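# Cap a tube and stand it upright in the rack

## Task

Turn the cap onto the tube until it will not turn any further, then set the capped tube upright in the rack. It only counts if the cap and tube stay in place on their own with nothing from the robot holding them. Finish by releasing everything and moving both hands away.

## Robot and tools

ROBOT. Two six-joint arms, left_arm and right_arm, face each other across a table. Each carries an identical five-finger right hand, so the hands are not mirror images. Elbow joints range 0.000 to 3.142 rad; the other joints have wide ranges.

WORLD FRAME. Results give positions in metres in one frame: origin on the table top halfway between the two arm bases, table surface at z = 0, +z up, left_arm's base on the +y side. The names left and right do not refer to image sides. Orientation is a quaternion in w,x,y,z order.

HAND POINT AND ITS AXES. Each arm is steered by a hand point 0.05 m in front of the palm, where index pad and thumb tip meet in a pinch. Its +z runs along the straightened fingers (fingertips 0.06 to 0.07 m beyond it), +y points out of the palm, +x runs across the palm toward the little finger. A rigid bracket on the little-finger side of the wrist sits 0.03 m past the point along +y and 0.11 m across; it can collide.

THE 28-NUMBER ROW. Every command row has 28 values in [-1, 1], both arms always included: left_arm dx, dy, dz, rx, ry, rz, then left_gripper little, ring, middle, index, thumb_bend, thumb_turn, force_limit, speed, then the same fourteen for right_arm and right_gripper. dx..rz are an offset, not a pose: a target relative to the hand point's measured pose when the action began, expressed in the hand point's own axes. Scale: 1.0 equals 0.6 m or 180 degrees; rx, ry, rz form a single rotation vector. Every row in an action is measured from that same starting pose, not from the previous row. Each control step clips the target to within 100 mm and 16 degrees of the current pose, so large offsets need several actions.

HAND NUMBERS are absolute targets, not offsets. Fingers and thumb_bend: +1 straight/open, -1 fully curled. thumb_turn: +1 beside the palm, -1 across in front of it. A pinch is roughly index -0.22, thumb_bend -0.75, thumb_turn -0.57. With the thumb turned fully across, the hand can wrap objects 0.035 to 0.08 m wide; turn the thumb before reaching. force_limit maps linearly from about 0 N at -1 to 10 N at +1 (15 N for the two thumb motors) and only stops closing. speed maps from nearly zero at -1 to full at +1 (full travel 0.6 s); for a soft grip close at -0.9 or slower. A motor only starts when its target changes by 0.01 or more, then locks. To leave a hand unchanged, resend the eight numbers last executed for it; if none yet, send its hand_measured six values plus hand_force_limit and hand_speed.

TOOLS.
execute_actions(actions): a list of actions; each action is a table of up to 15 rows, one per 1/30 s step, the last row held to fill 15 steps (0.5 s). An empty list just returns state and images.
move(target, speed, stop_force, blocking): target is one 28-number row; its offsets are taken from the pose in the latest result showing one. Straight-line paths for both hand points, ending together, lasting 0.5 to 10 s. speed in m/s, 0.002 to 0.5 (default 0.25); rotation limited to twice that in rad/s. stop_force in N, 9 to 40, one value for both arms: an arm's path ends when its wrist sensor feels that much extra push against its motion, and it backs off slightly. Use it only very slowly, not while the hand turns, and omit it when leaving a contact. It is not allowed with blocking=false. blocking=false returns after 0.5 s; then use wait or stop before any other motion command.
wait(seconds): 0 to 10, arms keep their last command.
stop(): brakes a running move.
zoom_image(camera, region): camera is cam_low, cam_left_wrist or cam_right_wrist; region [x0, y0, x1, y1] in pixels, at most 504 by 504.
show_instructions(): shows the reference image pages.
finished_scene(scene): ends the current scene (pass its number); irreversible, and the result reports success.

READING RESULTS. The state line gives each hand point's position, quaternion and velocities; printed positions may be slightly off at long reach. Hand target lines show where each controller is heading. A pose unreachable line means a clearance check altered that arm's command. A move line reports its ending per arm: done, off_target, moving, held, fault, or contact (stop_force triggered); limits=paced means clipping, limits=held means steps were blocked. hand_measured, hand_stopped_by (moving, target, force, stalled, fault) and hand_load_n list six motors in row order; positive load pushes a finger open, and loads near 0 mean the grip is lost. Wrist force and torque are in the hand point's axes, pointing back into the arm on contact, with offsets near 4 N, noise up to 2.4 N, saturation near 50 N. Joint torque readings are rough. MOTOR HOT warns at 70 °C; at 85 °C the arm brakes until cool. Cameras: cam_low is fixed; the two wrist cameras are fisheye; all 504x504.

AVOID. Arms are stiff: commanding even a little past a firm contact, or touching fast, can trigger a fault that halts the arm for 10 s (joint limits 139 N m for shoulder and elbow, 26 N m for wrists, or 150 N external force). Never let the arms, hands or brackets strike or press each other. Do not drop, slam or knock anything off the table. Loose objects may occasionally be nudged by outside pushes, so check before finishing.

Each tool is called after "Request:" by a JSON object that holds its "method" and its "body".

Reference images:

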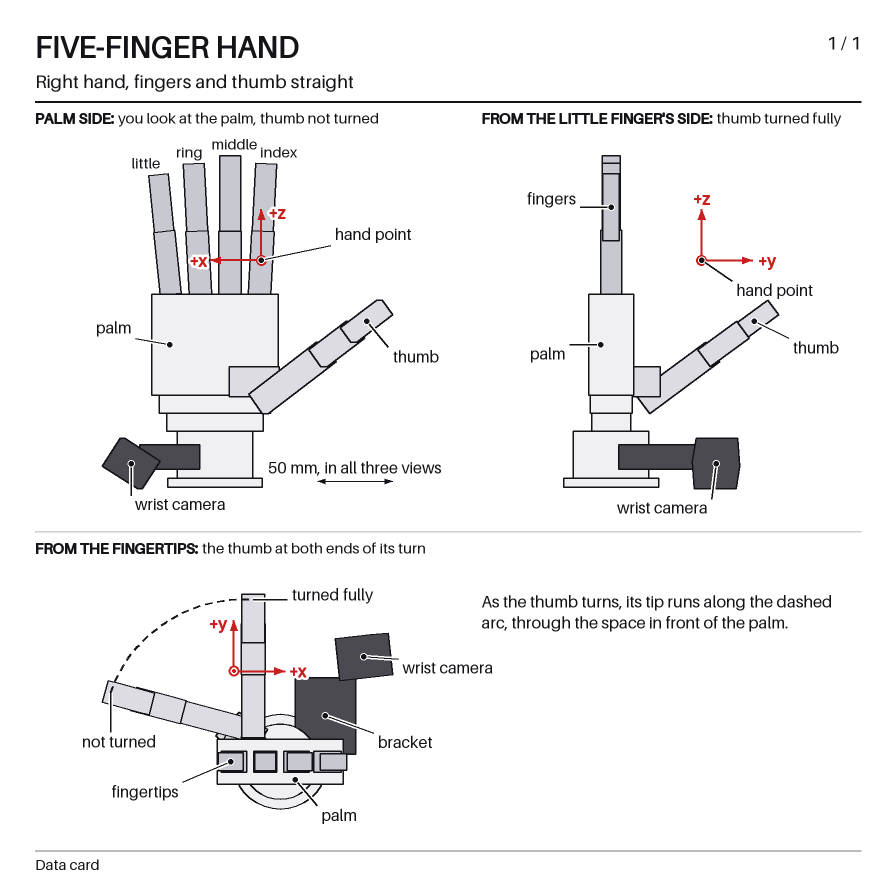

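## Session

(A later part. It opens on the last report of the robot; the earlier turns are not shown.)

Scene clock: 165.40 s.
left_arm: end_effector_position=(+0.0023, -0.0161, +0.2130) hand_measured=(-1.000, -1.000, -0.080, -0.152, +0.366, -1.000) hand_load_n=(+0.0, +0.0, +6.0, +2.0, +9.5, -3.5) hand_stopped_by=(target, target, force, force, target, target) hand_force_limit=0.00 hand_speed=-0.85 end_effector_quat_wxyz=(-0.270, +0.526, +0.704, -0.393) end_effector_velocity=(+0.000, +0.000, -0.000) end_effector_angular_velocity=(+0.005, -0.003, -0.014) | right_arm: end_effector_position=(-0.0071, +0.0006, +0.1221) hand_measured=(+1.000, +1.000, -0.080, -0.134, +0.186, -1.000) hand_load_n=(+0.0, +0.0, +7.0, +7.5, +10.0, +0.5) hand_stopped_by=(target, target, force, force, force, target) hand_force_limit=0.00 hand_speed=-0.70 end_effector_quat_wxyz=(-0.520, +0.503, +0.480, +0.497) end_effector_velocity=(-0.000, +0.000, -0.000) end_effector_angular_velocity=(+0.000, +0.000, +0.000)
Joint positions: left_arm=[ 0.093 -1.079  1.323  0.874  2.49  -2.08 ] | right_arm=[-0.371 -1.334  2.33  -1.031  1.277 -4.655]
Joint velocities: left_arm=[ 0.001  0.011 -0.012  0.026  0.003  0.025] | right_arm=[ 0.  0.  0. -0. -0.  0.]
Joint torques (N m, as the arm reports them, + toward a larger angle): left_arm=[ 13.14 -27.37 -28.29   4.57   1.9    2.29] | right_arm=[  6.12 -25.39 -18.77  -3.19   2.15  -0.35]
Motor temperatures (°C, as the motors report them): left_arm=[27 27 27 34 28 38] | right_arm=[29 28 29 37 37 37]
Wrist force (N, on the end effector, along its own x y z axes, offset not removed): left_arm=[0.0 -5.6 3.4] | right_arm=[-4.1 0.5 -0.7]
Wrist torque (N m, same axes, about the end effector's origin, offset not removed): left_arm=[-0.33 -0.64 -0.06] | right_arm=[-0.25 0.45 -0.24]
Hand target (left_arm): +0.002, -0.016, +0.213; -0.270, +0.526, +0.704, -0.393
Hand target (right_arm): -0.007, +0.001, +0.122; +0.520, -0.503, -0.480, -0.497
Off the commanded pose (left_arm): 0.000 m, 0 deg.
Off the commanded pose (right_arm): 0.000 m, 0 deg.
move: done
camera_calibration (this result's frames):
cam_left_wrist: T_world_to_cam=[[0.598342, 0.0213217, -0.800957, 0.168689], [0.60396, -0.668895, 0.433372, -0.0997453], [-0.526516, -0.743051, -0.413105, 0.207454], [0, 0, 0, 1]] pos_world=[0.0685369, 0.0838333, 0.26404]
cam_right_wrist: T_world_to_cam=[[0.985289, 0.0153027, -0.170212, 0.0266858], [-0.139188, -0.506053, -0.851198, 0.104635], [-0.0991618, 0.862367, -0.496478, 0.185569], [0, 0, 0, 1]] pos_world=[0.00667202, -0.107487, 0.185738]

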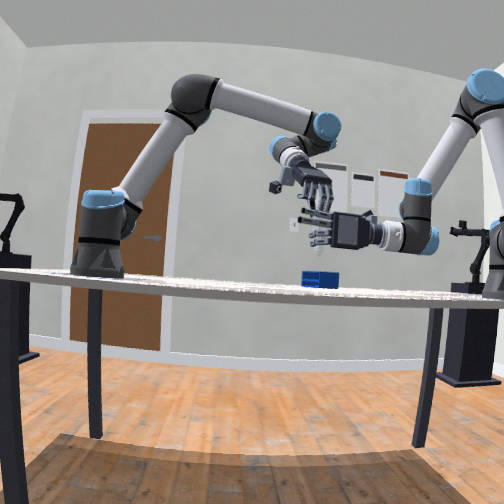

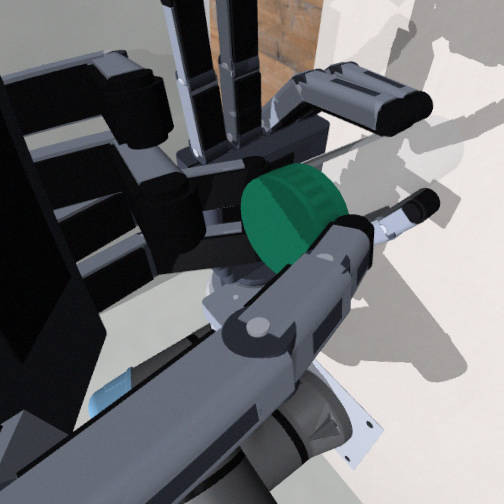

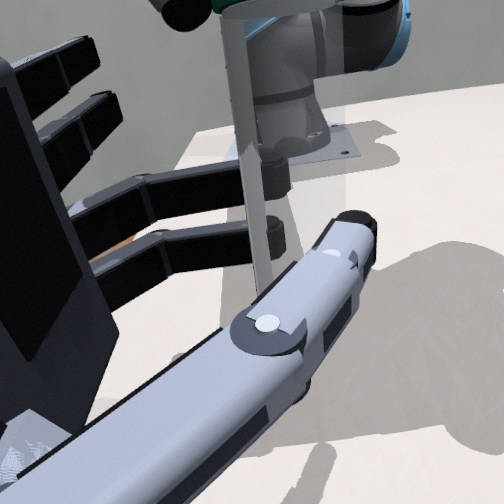

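Request:
{"method": "execute_actions", "body": {"actions": [[[0,0,0,0,0,0,-1,-1,-0.55,-0.55,0.36,-1,0.3,-0.85,0,0,0,0,0,0,1,1,-0.5,-0.5,-0.3,-1,0,-0.7]],[[0,0,0,0,0,0,-1,-1,-0.55,-0.55,0.36,-1,0.3,-0.85,0,0,0,0,0,0,1,1,0.5,0.5,0.8,-1,0,0]]]}}

Request:
{"method": "move", "body": {"target": [0,0,0,0,0,0,-1,-1,-0.55,-0.55,0.36,-1,0.3,-0.85,-0.02,-0.12,0,0,0,0,1,1,0.5,0.5,0.8,-1,0,0], "speed": 0.15}}

Request:
{"method": "move", "body": {"target": [-0.0066,-0.03,-0.05,-0.0087,-0.278,-0.1837,-1,-1,-0.55,-0.55,0.36,-1,0.3,-0.85,0,-0.1,-0.3,0,0,0,1,1,0.5,0.5,0.8,-1,0,0], "speed": 0.3}}

Request:
{"method": "zoom_image", "body": {"camera": "cam_low", "region": [260,160,380,270]}}

Scene clock: 166.80 s.
left_arm: end_effector_position=(+0.0024, -0.0161, +0.2129) hand_measured=(-1.000, -1.000, -0.086, -0.174, +0.368, -1.000) hand_load_n=(+0.0, +0.0, +4.5, +7.5, +12.5, -0.5) hand_stopped_by=(target, target, force, force, target, target) hand_force_limit=0.30 hand_speed=-0.85 end_effector_quat_wxyz=(-0.270, +0.526, +0.705, -0.393) end_effector_velocity=(+0.000, +0.000, +0.000) end_effector_angular_velocity=(-0.000, +0.000, +0.000) | right_arm: end_effector_position=(-0.0071, +0.0006, +0.1221) hand_measured=(+1.000, +1.000, +0.500, +0.498, +0.596, -1.000) hand_load_n=(+0.0, +0.0, +0.0, +0.0, +0.0, +0.0) hand_stopped_by=(target, target, moving, moving, moving, target) hand_force_limit=0.00 hand_speed=0.00 end_effector_quat_wxyz=(-0.520, +0.503, +0.480, +0.497) end_effector_velocity=(-0.000, +0.000, +0.000) end_effector_angular_velocity=(+0.000, -0.003, +0.001)
Joint positions: left_arm=[ 0.094 -1.079  1.323  0.874  2.49  -2.08 ] | right_arm=[-0.371 -1.334  2.33  -1.031  1.277 -4.655]
Joint velocities: left_arm=[ 0.    -0.001  0.    -0.    -0.    -0.   ] | right_arm=[ 0.    -0.    -0.    -0.    -0.001 -0.003]
Joint torques (N m, as the arm reports them, + toward a larger angle): left_arm=[ -2.87 -46.37 -11.37   0.81   0.48  -1.97] | right_arm=[  5.97 -25.71 -18.25  -3.07   1.71  -0.27]
Motor temperatures (°C, as the motors report them): left_arm=[27 27 27 34 28 38] | right_arm=[29 28 29 37 37 37]
Wrist force (N, on the end effector, along its own x y z axes, offset not removed): left_arm=[0.3 -0.4 1.0] | right_arm=[0.5 -2.9 -1.9]
Wrist torque (N m, same axes, about the end effector's origin, offset not removed): left_arm=[-0.34 -0.26 -0.02] | right_arm=[-0.36 0.08 0.06]
Hand target (left_arm): +0.002, -0.016, +0.213; -0.270, +0.526, +0.705, -0.393
Hand target (right_arm): -0.007, +0.001, +0.122; +0.520, -0.503, -0.480, -0.497
Off the commanded pose (left_arm): 0.000 m, 0 deg.
Off the commanded pose (right_arm): 0.000 m, 0 deg.
camera_calibration (this result's frames):
cam_left_wrist: T_world_to_cam=[[0.598366, 0.0214371, -0.800936, 0.168614], [0.604043, -0.668822, 0.433369, -0.099794], [-0.526393, -0.743114, -0.413149, 0.207499], [0, 0, 0, 1]] pos_world=[0.0686133, 0.0838366, 0.264025]
cam_right_wrist: T_world_to_cam=[[0.985289, 0.0153026, -0.170212, 0.0266857], [-0.139187, -0.506053, -0.851198, 0.104635], [-0.0991616, 0.862367, -0.496478, 0.185569], [0, 0, 0, 1]] pos_world=[0.00667203, -0.107486, 0.185738]

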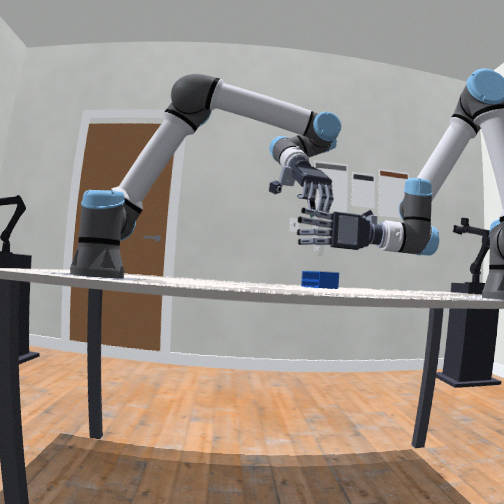

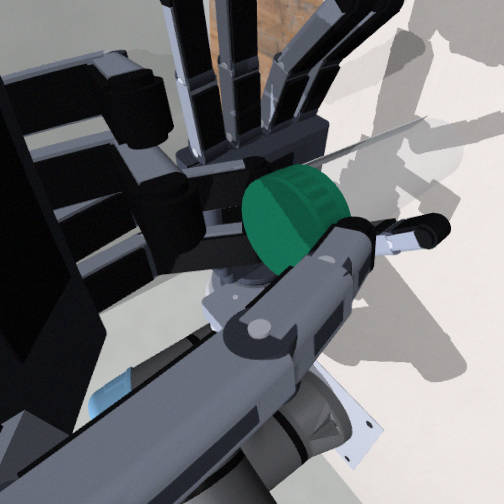

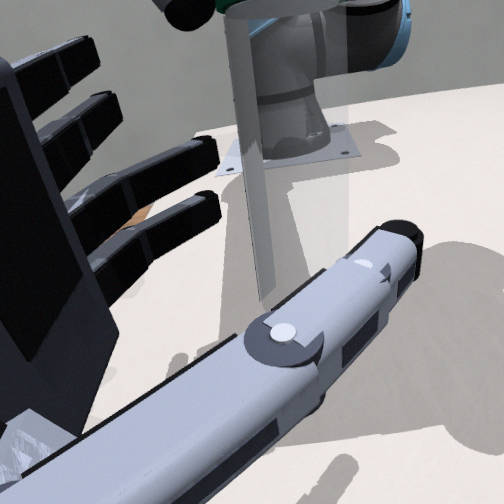

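Scene clock: 167.83 s.
left_arm: end_effector_position=(+0.0024, -0.0161, +0.2129) hand_measured=(-1.000, -1.000, -0.086, -0.174, +0.368, -1.000) hand_load_n=(+0.0, +0.0, +4.5, +7.5, +12.5, -0.5) hand_stopped_by=(target, target, force, force, target, target) hand_force_limit=0.30 hand_speed=-0.85 end_effector_quat_wxyz=(-0.270, +0.526, +0.705, -0.393) end_effector_velocity=(+0.000, +0.000, +0.002) end_effector_angular_velocity=(-0.003, +0.000, +0.000) | right_arm: end_effector_position=(-0.0795, +0.0009, +0.1136) hand_measured=(+1.000, +1.000, +0.500, +0.500, +0.800, -1.000) hand_load_n=(+0.0, +0.0, +0.0, +0.0, +0.0, +0.0) hand_stopped_by=(target, target, target, target, target, target) hand_force_limit=0.00 hand_speed=0.00 end_effector_quat_wxyz=(-0.520, +0.503, +0.480, +0.496) end_effector_velocity=(-0.003, +0.000, -0.000) end_effector_angular_velocity=(+0.000, +0.001, -0.000)
Joint positions: left_arm=[ 0.094 -1.079  1.323  0.874  2.49  -2.08 ] | right_arm=[-0.152 -1.283  2.292 -1.044  1.496 -4.663]
Joint velocities: left_arm=[ 0.    -0.003 -0.     0.     0.     0.   ] | right_arm=[ 0.008  0.002 -0.003  0.001  0.009  0.001]
Joint torques (N m, as the arm reports them, + toward a larger angle): left_arm=[ -3.06 -45.52 -10.96   1.     0.65  -1.96] | right_arm=[  9.69 -15.45 -24.67   0.43   3.05  -2.44]
Motor temperatures (°C, as the motors report them): left_arm=[27 27 27 34 28 38] | right_arm=[29 28 29 37 37 37]
Wrist force (N, on the end effector, along its own x y z axes, offset not removed): left_arm=[0.3 -1.5 0.9] | right_arm=[-2.0 1.8 -3.0]
Wrist torque (N m, same axes, about the end effector's origin, offset not removed): left_arm=[-0.52 -0.23 -0.09] | right_arm=[0.63 0.57 -0.07]
Hand target (left_arm): +0.002, -0.016, +0.213; -0.270, +0.526, +0.705, -0.393
Hand target (right_arm): -0.080, +0.001, +0.114; +0.520, -0.503, -0.480, -0.496
Off the commanded pose (left_arm): 0.000 m, 0 deg.
Off the commanded pose (right_arm): 0.000 m, 0 deg.
move: done
camera_calibration (this result's frames):
cam_left_wrist: T_world_to_cam=[[0.598366, 0.0214369, -0.800936, 0.168614], [0.604043, -0.668822, 0.43337, -0.0997941], [-0.526393, -0.743114, -0.413149, 0.207499], [0, 0, 0, 1]] pos_world=[0.0686133, 0.0838366, 0.264025]
cam_right_wrist: T_world_to_cam=[[0.985234, 0.0155382, -0.17051, 0.0965477], [-0.139334, -0.505996, -0.851207, 0.0874794], [-0.0995034, 0.862396, -0.496359, 0.173904], [0, 0, 0, 1]] pos_world=[-0.0656291, -0.10721, 0.177244]

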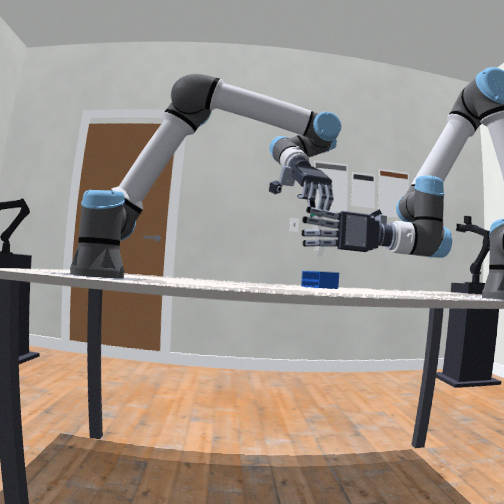

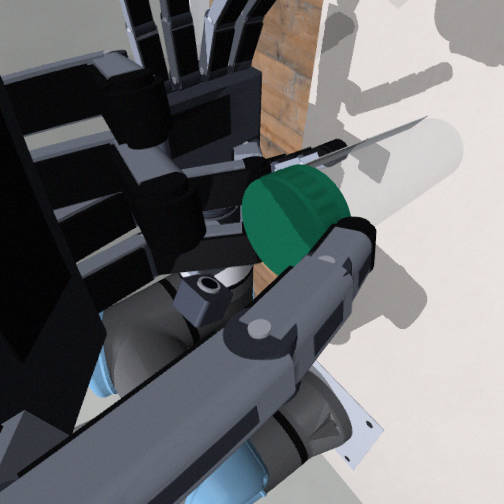

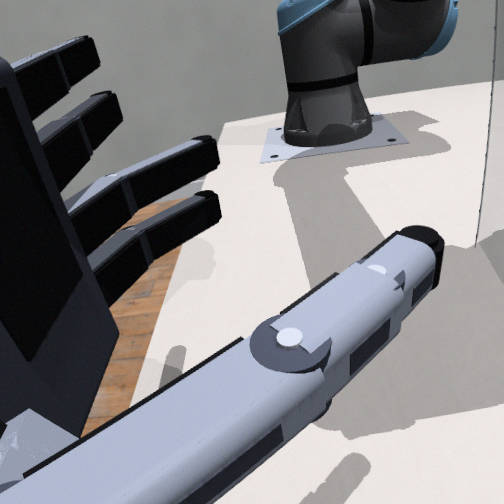

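Scene clock: 170.13 s.
left_arm: end_effector_position=(+0.0174, -0.0144, +0.2446) hand_measured=(-1.000, -1.000, -0.086, -0.174, +0.368, -1.000) hand_load_n=(+0.0, +0.0, +4.5, +7.5, +12.5, -0.5) hand_stopped_by=(target, target, force, force, target, target) hand_force_limit=0.30 hand_speed=-0.85 end_effector_quat_wxyz=(-0.043, +0.101, +0.872, -0.477) end_effector_velocity=(+0.000, -0.000, -0.001) end_effector_angular_velocity=(+0.003, -0.003, +0.014) | right_arm: end_effector_position=(-0.1394, -0.1789, +0.1104) hand_measured=(+1.000, +1.000, +0.500, +0.500, +0.800, -1.000) hand_load_n=(+0.0, +0.0, +0.0, +0.0, +0.0, +0.0) hand_stopped_by=(target, target, target, target, target, target) hand_force_limit=0.00 hand_speed=0.00 end_effector_quat_wxyz=(-0.521, +0.503, +0.480, +0.496) end_effector_velocity=(-0.001, -0.002, +0.001) end_effector_angular_velocity=(+0.002, +0.002, -0.000)
Joint positions: left_arm=[-0.259 -1.47   1.654  0.394  1.452 -3.193] | right_arm=[ 0.118 -1.534  2.65  -1.151  1.765 -4.672]
Joint velocities: left_arm=[-0.007  0.003 -0.002  0.004 -0.018 -0.01 ] | right_arm=[ 0.007 -0.003  0.001  0.     0.007  0.001]
Joint torques (N m, as the arm reports them, + toward a larger angle): left_arm=[-11.48 -15.91 -33.92   1.83  -2.05  -2.88] | right_arm=[  9.24 -20.11   0.     0.29   2.9   -2.37]
Motor temperatures (°C, as the motors report them): left_arm=[27 27 27 34 28 38] | right_arm=[29 28 29 37 37 37]
Wrist force (N, on the end effector, along its own x y z axes, offset not removed): left_arm=[1.1 -0.5 1.7] | right_arm=[0.7 -1.4 -0.8]
Wrist torque (N m, same axes, about the end effector's origin, offset not removed): left_arm=[-0.36 -0.43 0.04] | right_arm=[-0.29 0.15 0.17]
Hand target (left_arm): +0.017, -0.014, +0.245; -0.042, +0.100, +0.872, -0.476
Hand target (right_arm): -0.139, -0.179, +0.110; +0.521, -0.503, -0.480, -0.496
Off the commanded pose (left_arm): 0.001 m, 0 deg.
Off the commanded pose (right_arm): 0.000 m, 0 deg.
move: done
camera_calibration (this result's frames):
cam_left_wrist: T_world_to_cam=[[0.271886, 0.527487, -0.804882, 0.198952], [0.886846, 0.187372, 0.422369, -0.11136], [0.373607, -0.828643, -0.416856, 0.213739], [0, 0, 0, 1]] pos_world=[-0.0351874, 0.0930346, 0.296267]
cam_right_wrist: T_world_to_cam=[[0.985169, 0.0156237, -0.170874, 0.157889], [-0.139605, -0.506013, -0.851153, -0.0145848], [-0.0997626, 0.862384, -0.496327, 0.3214], [0, 0, 0, 1]] pos_world=[-0.125519, -0.287018, 0.174085]

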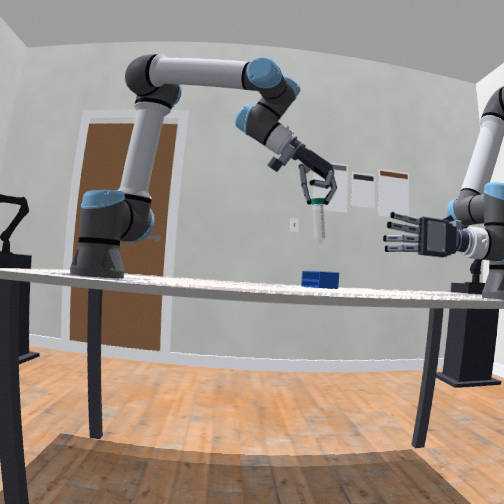

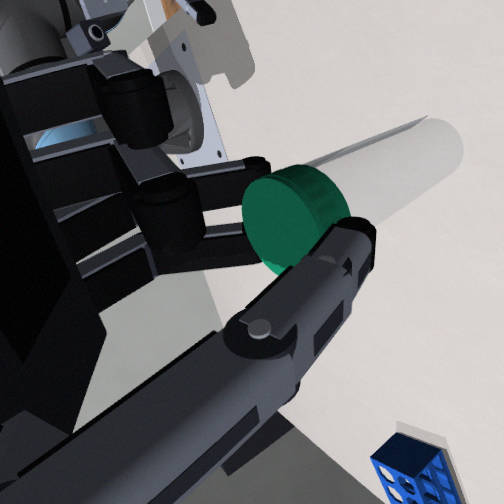

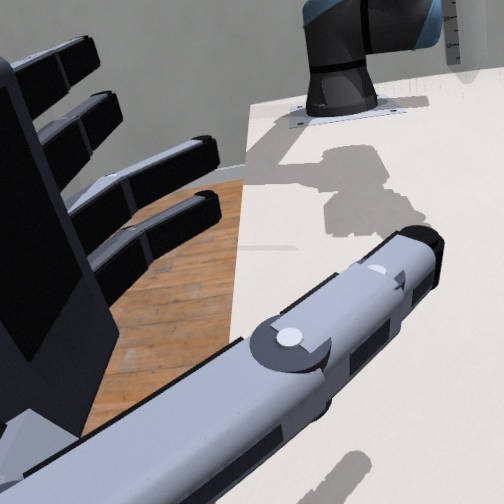

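Region (260, 160, 380, 270) of cam_low's 504x504 image, scaled by 4.200, with more detail than that image has; it fills the top 462 rows of this view, and the rest is white.

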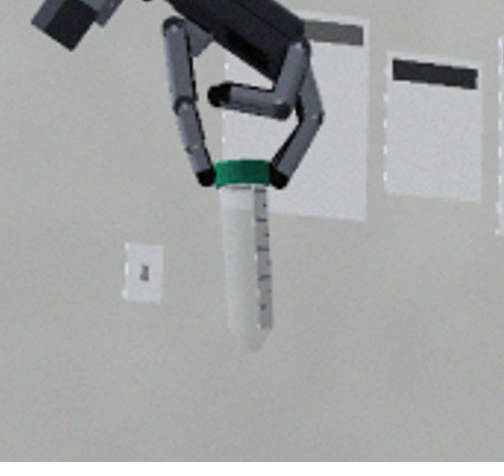

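Request:
{"method": "move", "body": {"target": [-0.85,0.063,-0.002,-0.0087,-0.278,-0.1837,-1,-1,-0.55,-0.55,0.36,-1,0.3,-0.85,0,0,0,0,0,0,1,1,0.5,0.5,0.8,-1,0,0], "speed": 0.3}}

Request:
{"method": "move", "body": {"target": [0,0.02,0.013,-0.033,0.009,-0.014,-1,-1,-0.55,-0.55,0.36,-1,0.3,-0.85,0,0,0,0,0,0,1,1,0.5,0.5,0.8,-1,0,0], "speed": 0.1}}

Request:
{"method": "zoom_image", "body": {"camera": "cam_low", "region": [270,210,370,300]}}

Scene clock: 173.23 s.
left_arm: end_effector_position=(+0.5210, -0.1039, +0.2261) hand_measured=(-1.000, -1.000, -0.086, -0.174, +0.368, -1.000) hand_load_n=(+0.0, +0.0, +4.5, +7.5, +12.5, -0.5) hand_stopped_by=(target, target, force, force, target, target) hand_force_limit=0.30 hand_speed=-0.85 end_effector_quat_wxyz=(-0.198, +0.350, -0.806, +0.434) end_effector_velocity=(+0.002, -0.002, +0.000) end_effector_angular_velocity=(+0.012, +0.009, +0.006) | right_arm: end_effector_position=(-0.1394, -0.1789, +0.1105) hand_measured=(+1.000, +1.000, +0.500, +0.500, +0.800, -1.000) hand_load_n=(+0.0, +0.0, +0.0, +0.0, +0.0, +0.0) hand_stopped_by=(target, target, target, target, target, target) hand_force_limit=0.00 hand_speed=0.00 end_effector_quat_wxyz=(-0.521, +0.503, +0.480, +0.496) end_effector_velocity=(+0.000, +0.000, -0.000) end_effector_angular_velocity=(-0.001, -0.000, -0.001)
Joint positions: left_arm=[ 0.428 -0.697  0.549  0.784  1.16  -3.411] | right_arm=[ 0.118 -1.534  2.65  -1.151  1.765 -4.672]
Joint velocities: left_arm=[ 0.002  0.035 -0.07   0.052 -0.001 -0.007] | right_arm=[-0.     0.001  0.    -0.     0.    -0.   ]
Joint torques (N m, as the arm reports them, + toward a larger angle): left_arm=[ 10.96 -41.56 -32.01   2.63  -2.18  -2.63] | right_arm=[ -9.15  -2.58 -22.21  -3.47  -2.58   2.23]
Motor temperatures (°C, as the motors report them): left_arm=[27 27 27 34 28 38] | right_arm=[29 28 29 37 37 37]
Wrist force (N, on the end effector, along its own x y z axes, offset not removed): left_arm=[0.2 -0.7 1.1] | right_arm=[-0.5 0.5 0.3]
Wrist torque (N m, same axes, about the end effector's origin, offset not removed): left_arm=[-0.45 -0.31 -0.08] | right_arm=[0.11 0.24 0.01]
Hand target (left_arm): +0.521, -0.104, +0.226; +0.198, -0.351, +0.807, -0.433
Hand target (right_arm): -0.139, -0.179, +0.110; +0.521, -0.503, -0.480, -0.496
Off the commanded pose (left_arm): 0.002 m, 0 deg.
Off the commanded pose (right_arm): 0.000 m, 0 deg.
move: done
camera_calibration (this result's frames):
cam_left_wrist: T_world_to_cam=[[-0.326178, 0.497829, -0.803601, 0.402474], [0.284855, 0.862342, 0.418597, -0.148727], [0.901369, -0.0923728, -0.423086, -0.2533], [0, 0, 0, 1]] pos_world=[0.40196, -0.0955075, 0.278518]
cam_right_wrist: T_world_to_cam=[[0.985174, 0.0156229, -0.170845, 0.157885], [-0.13958, -0.506013, -0.851157, -0.0145794], [-0.0997474, 0.862384, -0.49633, 0.321404], [0, 0, 0, 1]] pos_world=[-0.12552, -0.287018, 0.174087]

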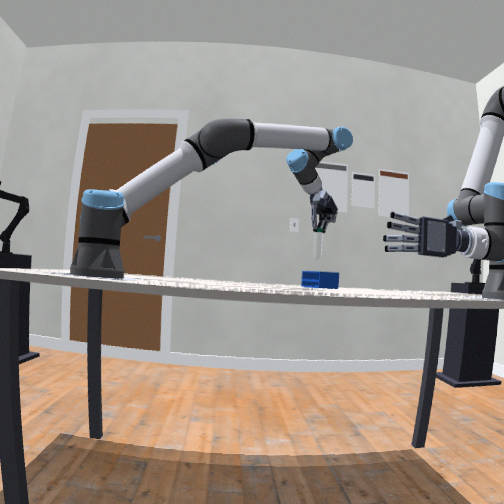

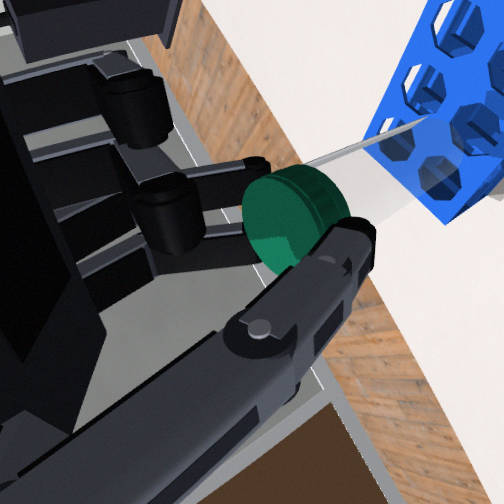

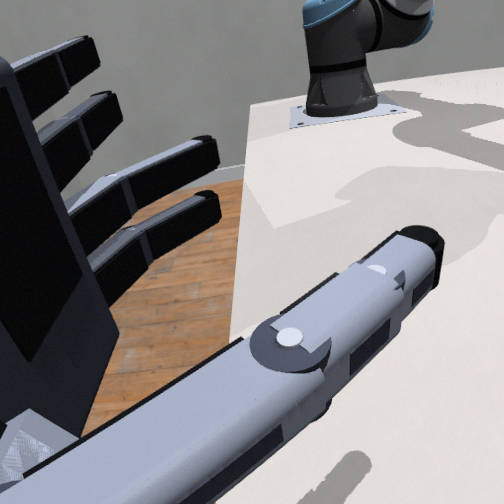

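Scene clock: 174.23 s.
left_arm: end_effector_position=(+0.5210, -0.1034, +0.2117) hand_measured=(-1.000, -1.000, -0.086, -0.174, +0.368, -1.000) hand_load_n=(+0.0, +0.0, +4.5, +7.5, +12.5, -0.5) hand_stopped_by=(target, target, force, force, target, target) hand_force_limit=0.30 hand_speed=-0.85 end_effector_quat_wxyz=(-0.159, +0.371, -0.822, +0.402) end_effector_velocity=(+0.000, -0.001, -0.001) end_effector_angular_velocity=(+0.011, +0.014, +0.002) | right_arm: end_effector_position=(-0.1394, -0.1789, +0.1105) hand_measured=(+1.000, +1.000, +0.500, +0.500, +0.800, -1.000) hand_load_n=(+0.0, +0.0, +0.0, +0.0, +0.0, +0.0) hand_stopped_by=(target, target, target, target, target, target) hand_force_limit=0.00 hand_speed=0.00 end_effector_quat_wxyz=(-0.521, +0.503, +0.480, +0.496) end_effector_velocity=(+0.000, -0.000, -0.001) end_effector_angular_velocity=(-0.002, -0.001, -0.000)
Joint positions: left_arm=[ 0.455 -0.57   0.314  0.982  1.238 -3.471] | right_arm=[ 0.118 -1.534  2.65  -1.151  1.765 -4.672]
Joint velocities: left_arm=[ 0.002  0.046 -0.09   0.062  0.006 -0.007] | right_arm=[-0.     0.002  0.     0.    -0.    -0.   ]
Joint torques (N m, as the arm reports them, + toward a larger angle): left_arm=[ 10.3  -45.02 -29.72   2.65   1.33  -2.4 ] | right_arm=[ -8.71  -1.63 -21.79  -3.23  -2.64   1.49]
Motor temperatures (°C, as the motors report them): left_arm=[27 27 27 34 28 38] | right_arm=[29 28 29 37 37 37]
Wrist force (N, on the end effector, along its own x y z axes, offset not removed): left_arm=[1.3 -1.4 1.7] | right_arm=[1.5 0.0 -1.1]
Wrist torque (N m, same axes, about the end effector's origin, offset not removed): left_arm=[-0.52 -0.47 0.03] | right_arm=[-0.01 -0.21 0.32]
Hand target (left_arm): +0.521, -0.104, +0.212; +0.159, -0.371, +0.822, -0.401
Hand target (right_arm): -0.139, -0.179, +0.110; +0.521, -0.503, -0.480, -0.496
Off the commanded pose (left_arm): 0.000 m, 0 deg.
Off the commanded pose (right_arm): 0.000 m, 0 deg.
move: done
camera_calibration (this result's frames):
cam_left_wrist: T_world_to_cam=[[-0.412293, 0.520647, -0.747624, 0.426123], [0.329053, 0.850322, 0.410703, -0.165713], [0.849552, -0.0766775, -0.521902, -0.209825], [0, 0, 0, 1]] pos_world=[0.408473, -0.0970388, 0.27713]
cam_right_wrist: T_world_to_cam=[[0.985173, 0.0156229, -0.170853, 0.157886], [-0.139587, -0.506013, -0.851156, -0.0145808], [-0.0997516, 0.862385, -0.496329, 0.321403], [0, 0, 0, 1]] pos_world=[-0.12552, -0.287018, 0.174086]

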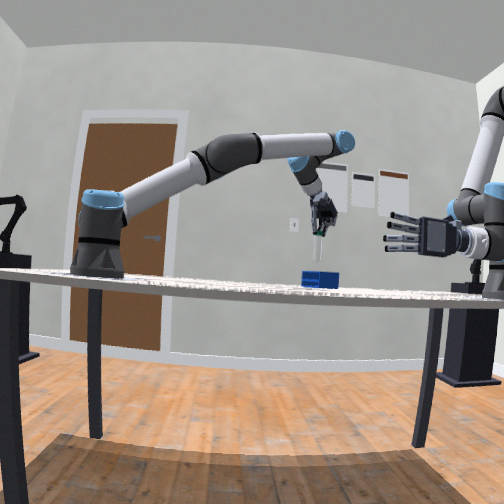

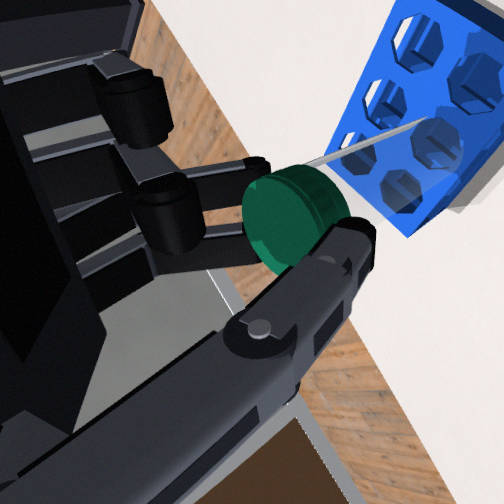

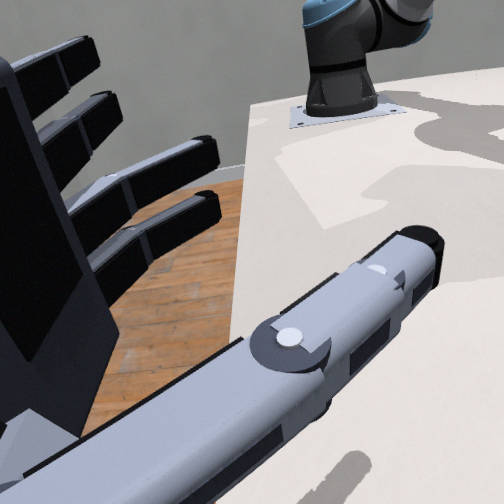

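Region (270, 210, 370, 300) of cam_low's 504x504 image, scaled by 5.040, with more detail than that image has; it fills the top 454 rows of this view, and the rest is white.

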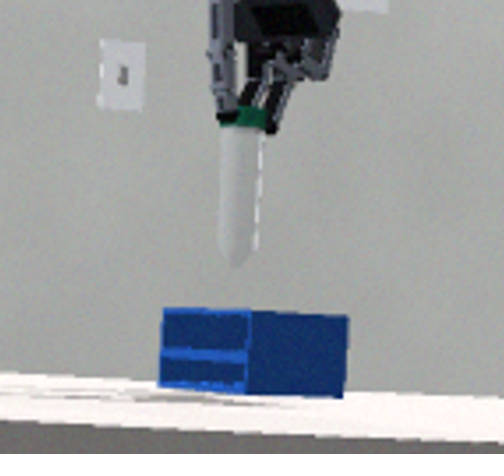

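Request:
{"method": "move", "body": {"target": [-0.021,0.0055,0.05,-0.004,0.0865,0.07,-1,-1,-0.55,-0.55,0.36,-1,0.3,-0.85,0,0,0,0,0,0,1,1,0.5,0.5,0.8,-1,0,0], "speed": 0.12}}

Request:
{"method": "zoom_image", "body": {"camera": "cam_low", "region": [270,210,370,300]}}

Request:
{"method": "zoom_image", "body": {"camera": "cam_left_wrist", "region": [324,50,504,230]}}

Scene clock: 176.50 s.
left_arm: end_effector_position=(+0.5446, -0.1089, +0.1901) hand_measured=(-1.000, -1.000, -0.086, -0.174, +0.368, -1.000) hand_load_n=(+0.0, +0.0, +4.5, +7.5, +12.5, -0.5) hand_stopped_by=(target, target, force, force, target, target) hand_force_limit=0.30 hand_speed=-0.85 end_effector_quat_wxyz=(-0.087, +0.223, -0.874, +0.423) end_effector_velocity=(+0.000, -0.001, -0.001) end_effector_angular_velocity=(+0.002, +0.002, -0.014) | right_arm: end_effector_position=(-0.1394, -0.1789, +0.1105) hand_measured=(+1.000, +1.000, +0.500, +0.500, +0.800, -1.000) hand_load_n=(+0.0, +0.0, +0.0, +0.0, +0.0, +0.0) hand_stopped_by=(target, target, target, target, target, target) hand_force_limit=0.00 hand_speed=0.00 end_effector_quat_wxyz=(-0.521, +0.503, +0.480, +0.496) end_effector_velocity=(+0.000, +0.000, +0.000) end_effector_angular_velocity=(+0.001, +0.002, -0.001)
Joint positions: left_arm=[ 0.559 -0.571  0.364  0.884  1.586 -3.175] | right_arm=[ 0.118 -1.534  2.65  -1.151  1.765 -4.672]
Joint velocities: left_arm=[ 0.004  0.01  -0.018  0.01   0.014  0.01 ] | right_arm=[-0.    -0.001 -0.    -0.001  0.001  0.001]
Joint torques (N m, as the arm reports them, + toward a larger angle): left_arm=[ 10.99 -45.54 -32.3    2.51   1.63   3.12] | right_arm=[ -9.24  -2.19 -22.45  -3.34  -2.57   1.13]
Motor temperatures (°C, as the motors report them): left_arm=[27 27 27 34 28 38] | right_arm=[29 28 29 37 37 37]
Wrist force (N, on the end effector, along its own x y z axes, offset not removed): left_arm=[0.3 -0.2 1.0] | right_arm=[-0.3 -1.6 -4.6]
Wrist torque (N m, same axes, about the end effector's origin, offset not removed): left_arm=[-0.29 -0.23 0.07] | right_arm=[0.24 0.58 0.05]
Hand target (left_arm): +0.545, -0.109, +0.190; +0.087, -0.222, +0.874, -0.423
Hand target (right_arm): -0.139, -0.179, +0.110; +0.521, -0.503, -0.480, -0.496
Off the commanded pose (left_arm): 0.000 m, 0 deg.
Off the commanded pose (right_arm): 0.000 m, 0 deg.
move: done
camera_calibration (this result's frames):
cam_left_wrist: T_world_to_cam=[[-0.208786, 0.630416, -0.747653, 0.323697], [0.599092, 0.686708, 0.411728, -0.325064], [0.772979, -0.36195, -0.521052, -0.2311], [0, 0, 0, 1]] pos_world=[0.440963, -0.0644866, 0.255436]
cam_right_wrist: T_world_to_cam=[[0.985173, 0.0156232, -0.170853, 0.157886], [-0.139587, -0.506013, -0.851156, -0.0145807], [-0.0997518, 0.862385, -0.496329, 0.321403], [0, 0, 0, 1]] pos_world=[-0.12552, -0.287017, 0.174086]

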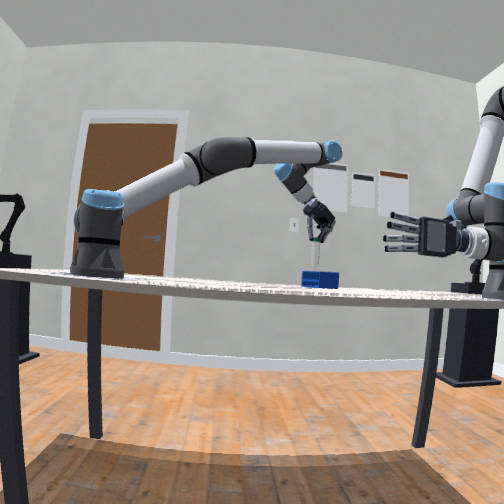

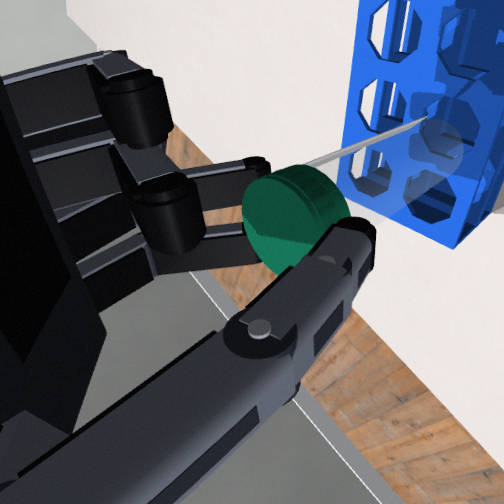

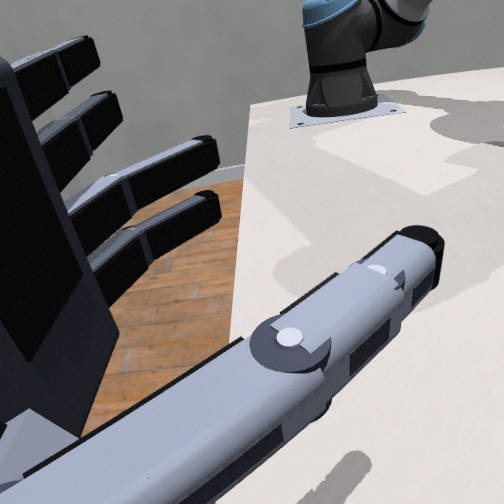

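Region (270, 210, 370, 300) of cam_low's 504x504 image, scaled by 5.040, with more detail than that image has; it fills the top 454 rows of this view, and the rest is white.

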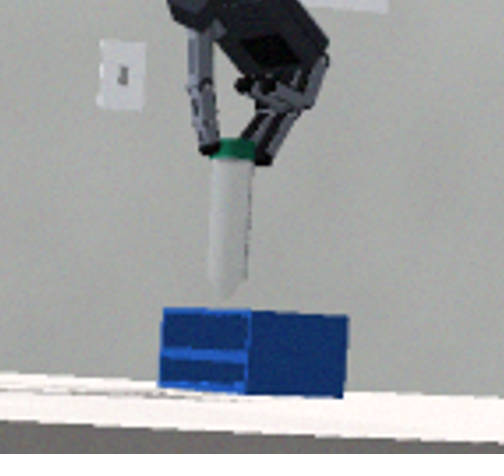

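Region (324, 50, 504, 230) of cam_left_wrist's 504x504 image, scaled by 2.800, with more detail than that image has.

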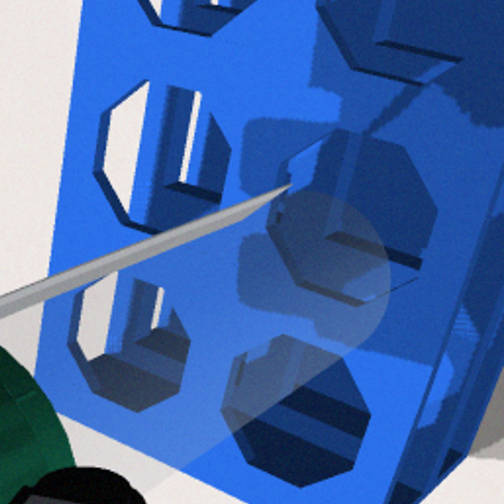

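Request:
{"method": "move", "body": {"target": [0.009,0.016,0.02,0,0,0,-1,-1,-0.55,-0.55,0.36,-1,0.3,-0.85,0,0,0,0,0,0,1,1,0.5,0.5,0.8,-1,0,0], "speed": 0.03, "stop_force": 9}}

Request:
{"method": "zoom_image", "body": {"camera": "cam_left_wrist", "region": [324,50,504,230]}}

Scene clock: 177.70 s.
left_arm: end_effector_position=(+0.5410, -0.1145, +0.1756) hand_measured=(-1.000, -1.000, -0.086, -0.174, +0.368, -1.000) hand_load_n=(+0.0, +0.0, +4.5, +7.5, +12.5, -0.5) hand_stopped_by=(target, target, force, force, target, target) hand_force_limit=0.30 hand_speed=-0.85 end_effector_quat_wxyz=(-0.087, +0.223, -0.874, +0.423) end_effector_velocity=(-0.001, -0.001, -0.001) end_effector_angular_velocity=(-0.002, -0.000, -0.000) | right_arm: end_effector_position=(-0.1394, -0.1789, +0.1105) hand_measured=(+1.000, +1.000, +0.500, +0.500, +0.800, -1.000) hand_load_n=(+0.0, +0.0, +0.0, +0.0, +0.0, +0.0) hand_stopped_by=(target, target, target, target, target, target) hand_force_limit=0.00 hand_speed=0.00 end_effector_quat_wxyz=(-0.521, +0.503, +0.480, +0.496) end_effector_velocity=(-0.000, +0.000, +0.001) end_effector_angular_velocity=(+0.002, +0.002, +0.000)
Joint positions: left_arm=[ 0.551 -0.574  0.408  0.844  1.579 -3.181] | right_arm=[ 0.118 -1.534  2.65  -1.151  1.765 -4.672]
Joint velocities: left_arm=[-0.002 -0.003  0.009 -0.008 -0.001 -0.002] | right_arm=[-0.    -0.001 -0.    -0.001 -0.001  0.001]
Joint torques (N m, as the arm reports them, + toward a larger angle): left_arm=[-11.88 -68.58  -8.68  -1.65  -1.82  -2.73] | right_arm=[ -9.75  -1.38 -22.05  -3.29  -2.55   1.18]
Motor temperatures (°C, as the motors report them): left_arm=[27 27 27 34 28 38] | right_arm=[29 28 29 37 37 37]
Wrist force (N, on the end effector, along its own x y z axes, offset not removed): left_arm=[0.5 0.7 1.8] | right_arm=[3.6 0.1 -2.1]
Wrist torque (N m, same axes, about the end effector's origin, offset not removed): left_arm=[-0.15 -0.30 0.03] | right_arm=[0.24 -0.38 0.41]
Hand target (left_arm): +0.541, -0.115, +0.175; +0.087, -0.223, +0.874, -0.423
Hand target (right_arm): -0.139, -0.179, +0.110; +0.521, -0.503, -0.480, -0.496
Off the commanded pose (left_arm): 0.000 m, 0 deg.
Off the commanded pose (right_arm): 0.000 m, 0 deg.
move: done
camera_calibration (this result's frames):
cam_left_wrist: T_world_to_cam=[[-0.208858, 0.630489, -0.74757, 0.315577], [0.599154, 0.686657, 0.411723, -0.313086], [0.772912, -0.361918, -0.521174, -0.23785], [0, 0, 0, 1]] pos_world=[0.437335, -0.0700676, 0.24086]
cam_right_wrist: T_world_to_cam=[[0.985173, 0.0156233, -0.170853, 0.157886], [-0.139587, -0.506013, -0.851156, -0.0145807], [-0.0997518, 0.862385, -0.496329, 0.321403], [0, 0, 0, 1]] pos_world=[-0.12552, -0.287017, 0.174086]

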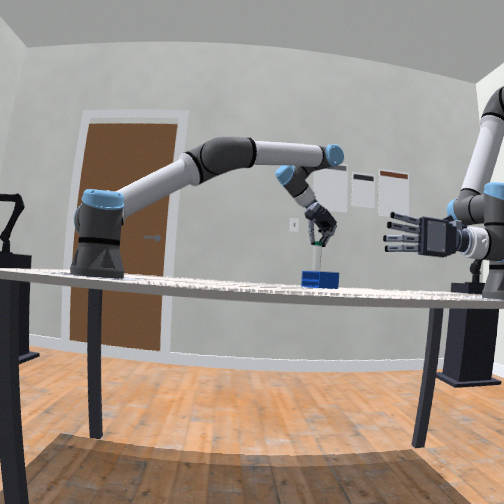

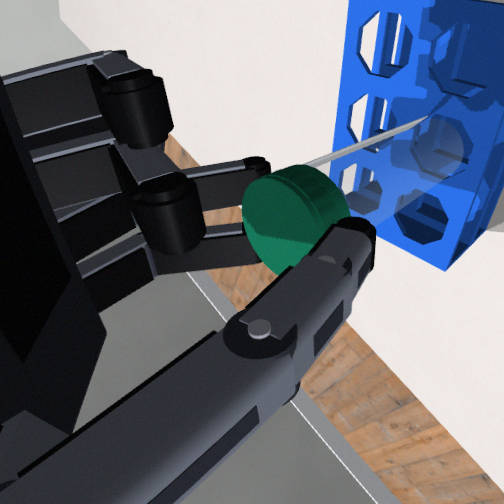

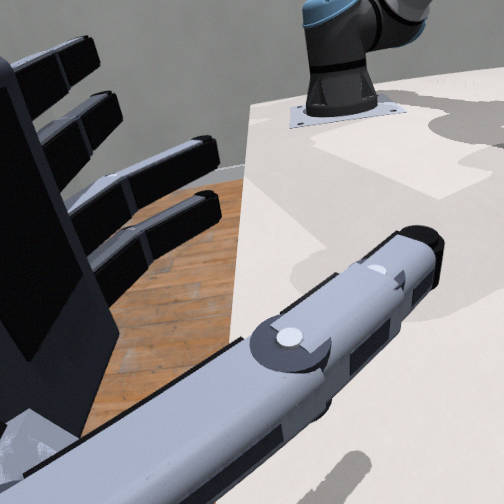

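Region (324, 50, 504, 230) of cam_left_wrist's 504x504 image, scaled by 2.800, with more detail than that image has.

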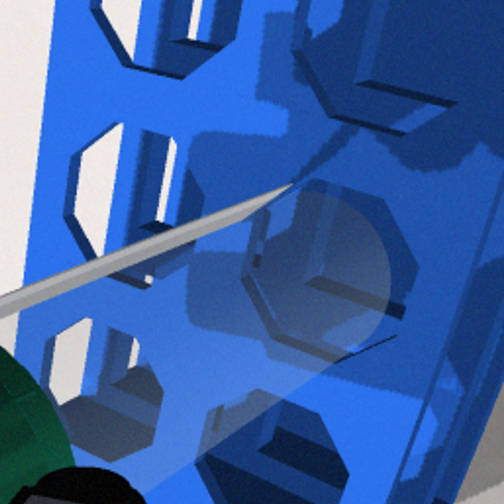

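Aligned.

Request:
{"method": "move", "body": {"target": [-0.003,0.062,0.05,0,0,0,-1,-1,-0.55,-0.55,0.36,-1,0.3,-0.85,0,0,0,0,0,0,1,1,0.5,0.5,0.8,-1,0,0], "speed": 0.02, "stop_force": 9}}

Scene clock: 180.50 s.
left_arm: end_effector_position=(+0.5412, -0.1143, +0.1280) hand_measured=(-1.000, -1.000, -0.086, -0.174, +0.368, -1.000) hand_load_n=(+0.0, +0.0, +4.5, +7.0, +13.0, +0.0) hand_stopped_by=(target, target, force, force, target, target) hand_force_limit=0.30 hand_speed=-0.85 end_effector_quat_wxyz=(-0.087, +0.223, -0.874, +0.423) end_effector_velocity=(+0.000, +0.000, -0.002) end_effector_angular_velocity=(-0.001, +0.000, +0.001) | right_arm: end_effector_position=(-0.1394, -0.1789, +0.1105) hand_measured=(+1.000, +1.000, +0.500, +0.500, +0.800, -1.000) hand_load_n=(+0.0, +0.0, +0.0, +0.0, +0.0, +0.0) hand_stopped_by=(target, target, target, target, target, target) hand_force_limit=0.00 hand_speed=0.00 end_effector_quat_wxyz=(-0.521, +0.503, +0.480, +0.496) end_effector_velocity=(-0.000, -0.000, -0.000) end_effector_angular_velocity=(-0.002, -0.001, +0.001)
Joint positions: left_arm=[ 0.551 -0.596  0.572  0.702  1.579 -3.18 ] | right_arm=[ 0.118 -1.534  2.65  -1.151  1.765 -4.672]
Joint velocities: left_arm=[ 0.001 -0.001  0.008 -0.007  0.    -0.001] | right_arm=[ 0.     0.    -0.     0.001 -0.001 -0.   ]
Joint torques (N m, as the arm reports them, + toward a larger angle): left_arm=[ 11.33 -66.18  -9.37  -1.58   1.83   2.72] | right_arm=[ -8.1   -2.31 -22.24  -3.31  -2.69   1.23]
Motor temperatures (°C, as the motors report them): left_arm=[27 27 27 34 28 38] | right_arm=[29 28 29 37 37 37]
Wrist force (N, on the end effector, along its own x y z axes, offset not removed): left_arm=[1.4 -2.4 3.0] | right_arm=[3.7 -1.2 -2.8]
Wrist torque (N m, same axes, about the end effector's origin, offset not removed): left_arm=[-0.66 -0.48 0.00] | right_arm=[0.09 -0.41 0.09]
Hand target (left_arm): +0.541, -0.114, +0.128; +0.087, -0.223, +0.874, -0.423
Hand target (right_arm): -0.139, -0.179, +0.110; +0.521, -0.503, -0.480, -0.496
Off the commanded pose (left_arm): 0.000 m, 0 deg.
Off the commanded pose (right_arm): 0.000 m, 0 deg.
move: done
camera_calibration (this result's frames):
cam_left_wrist: T_world_to_cam=[[-0.208887, 0.630534, -0.747524, 0.279981], [0.599177, 0.68663, 0.411737, -0.293698], [0.772887, -0.361893, -0.521229, -0.262695], [0, 0, 0, 1]] pos_world=[0.437495, -0.0699432, 0.193295]
cam_right_wrist: T_world_to_cam=[[0.985173, 0.0156232, -0.170853, 0.157886], [-0.139587, -0.506013, -0.851156, -0.0145808], [-0.0997518, 0.862384, -0.496329, 0.321403], [0, 0, 0, 1]] pos_world=[-0.12552, -0.287018, 0.174086]

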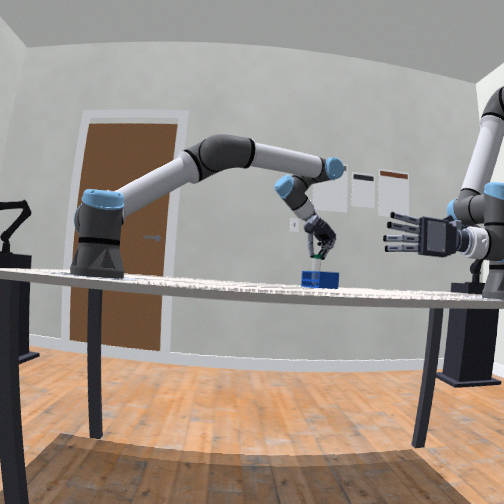

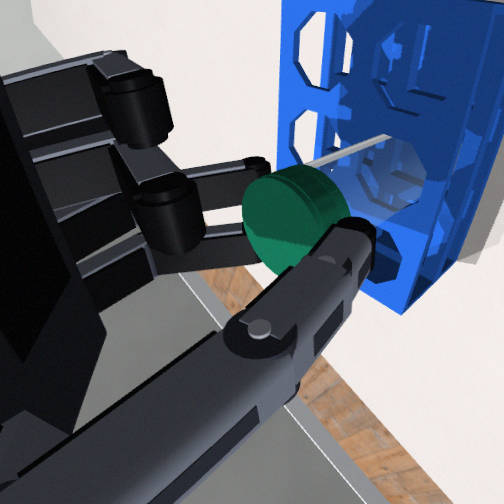

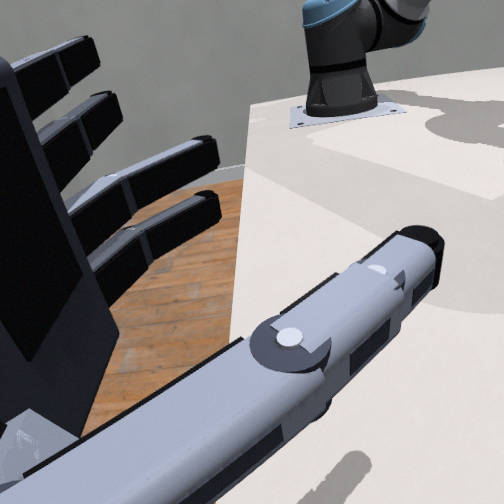

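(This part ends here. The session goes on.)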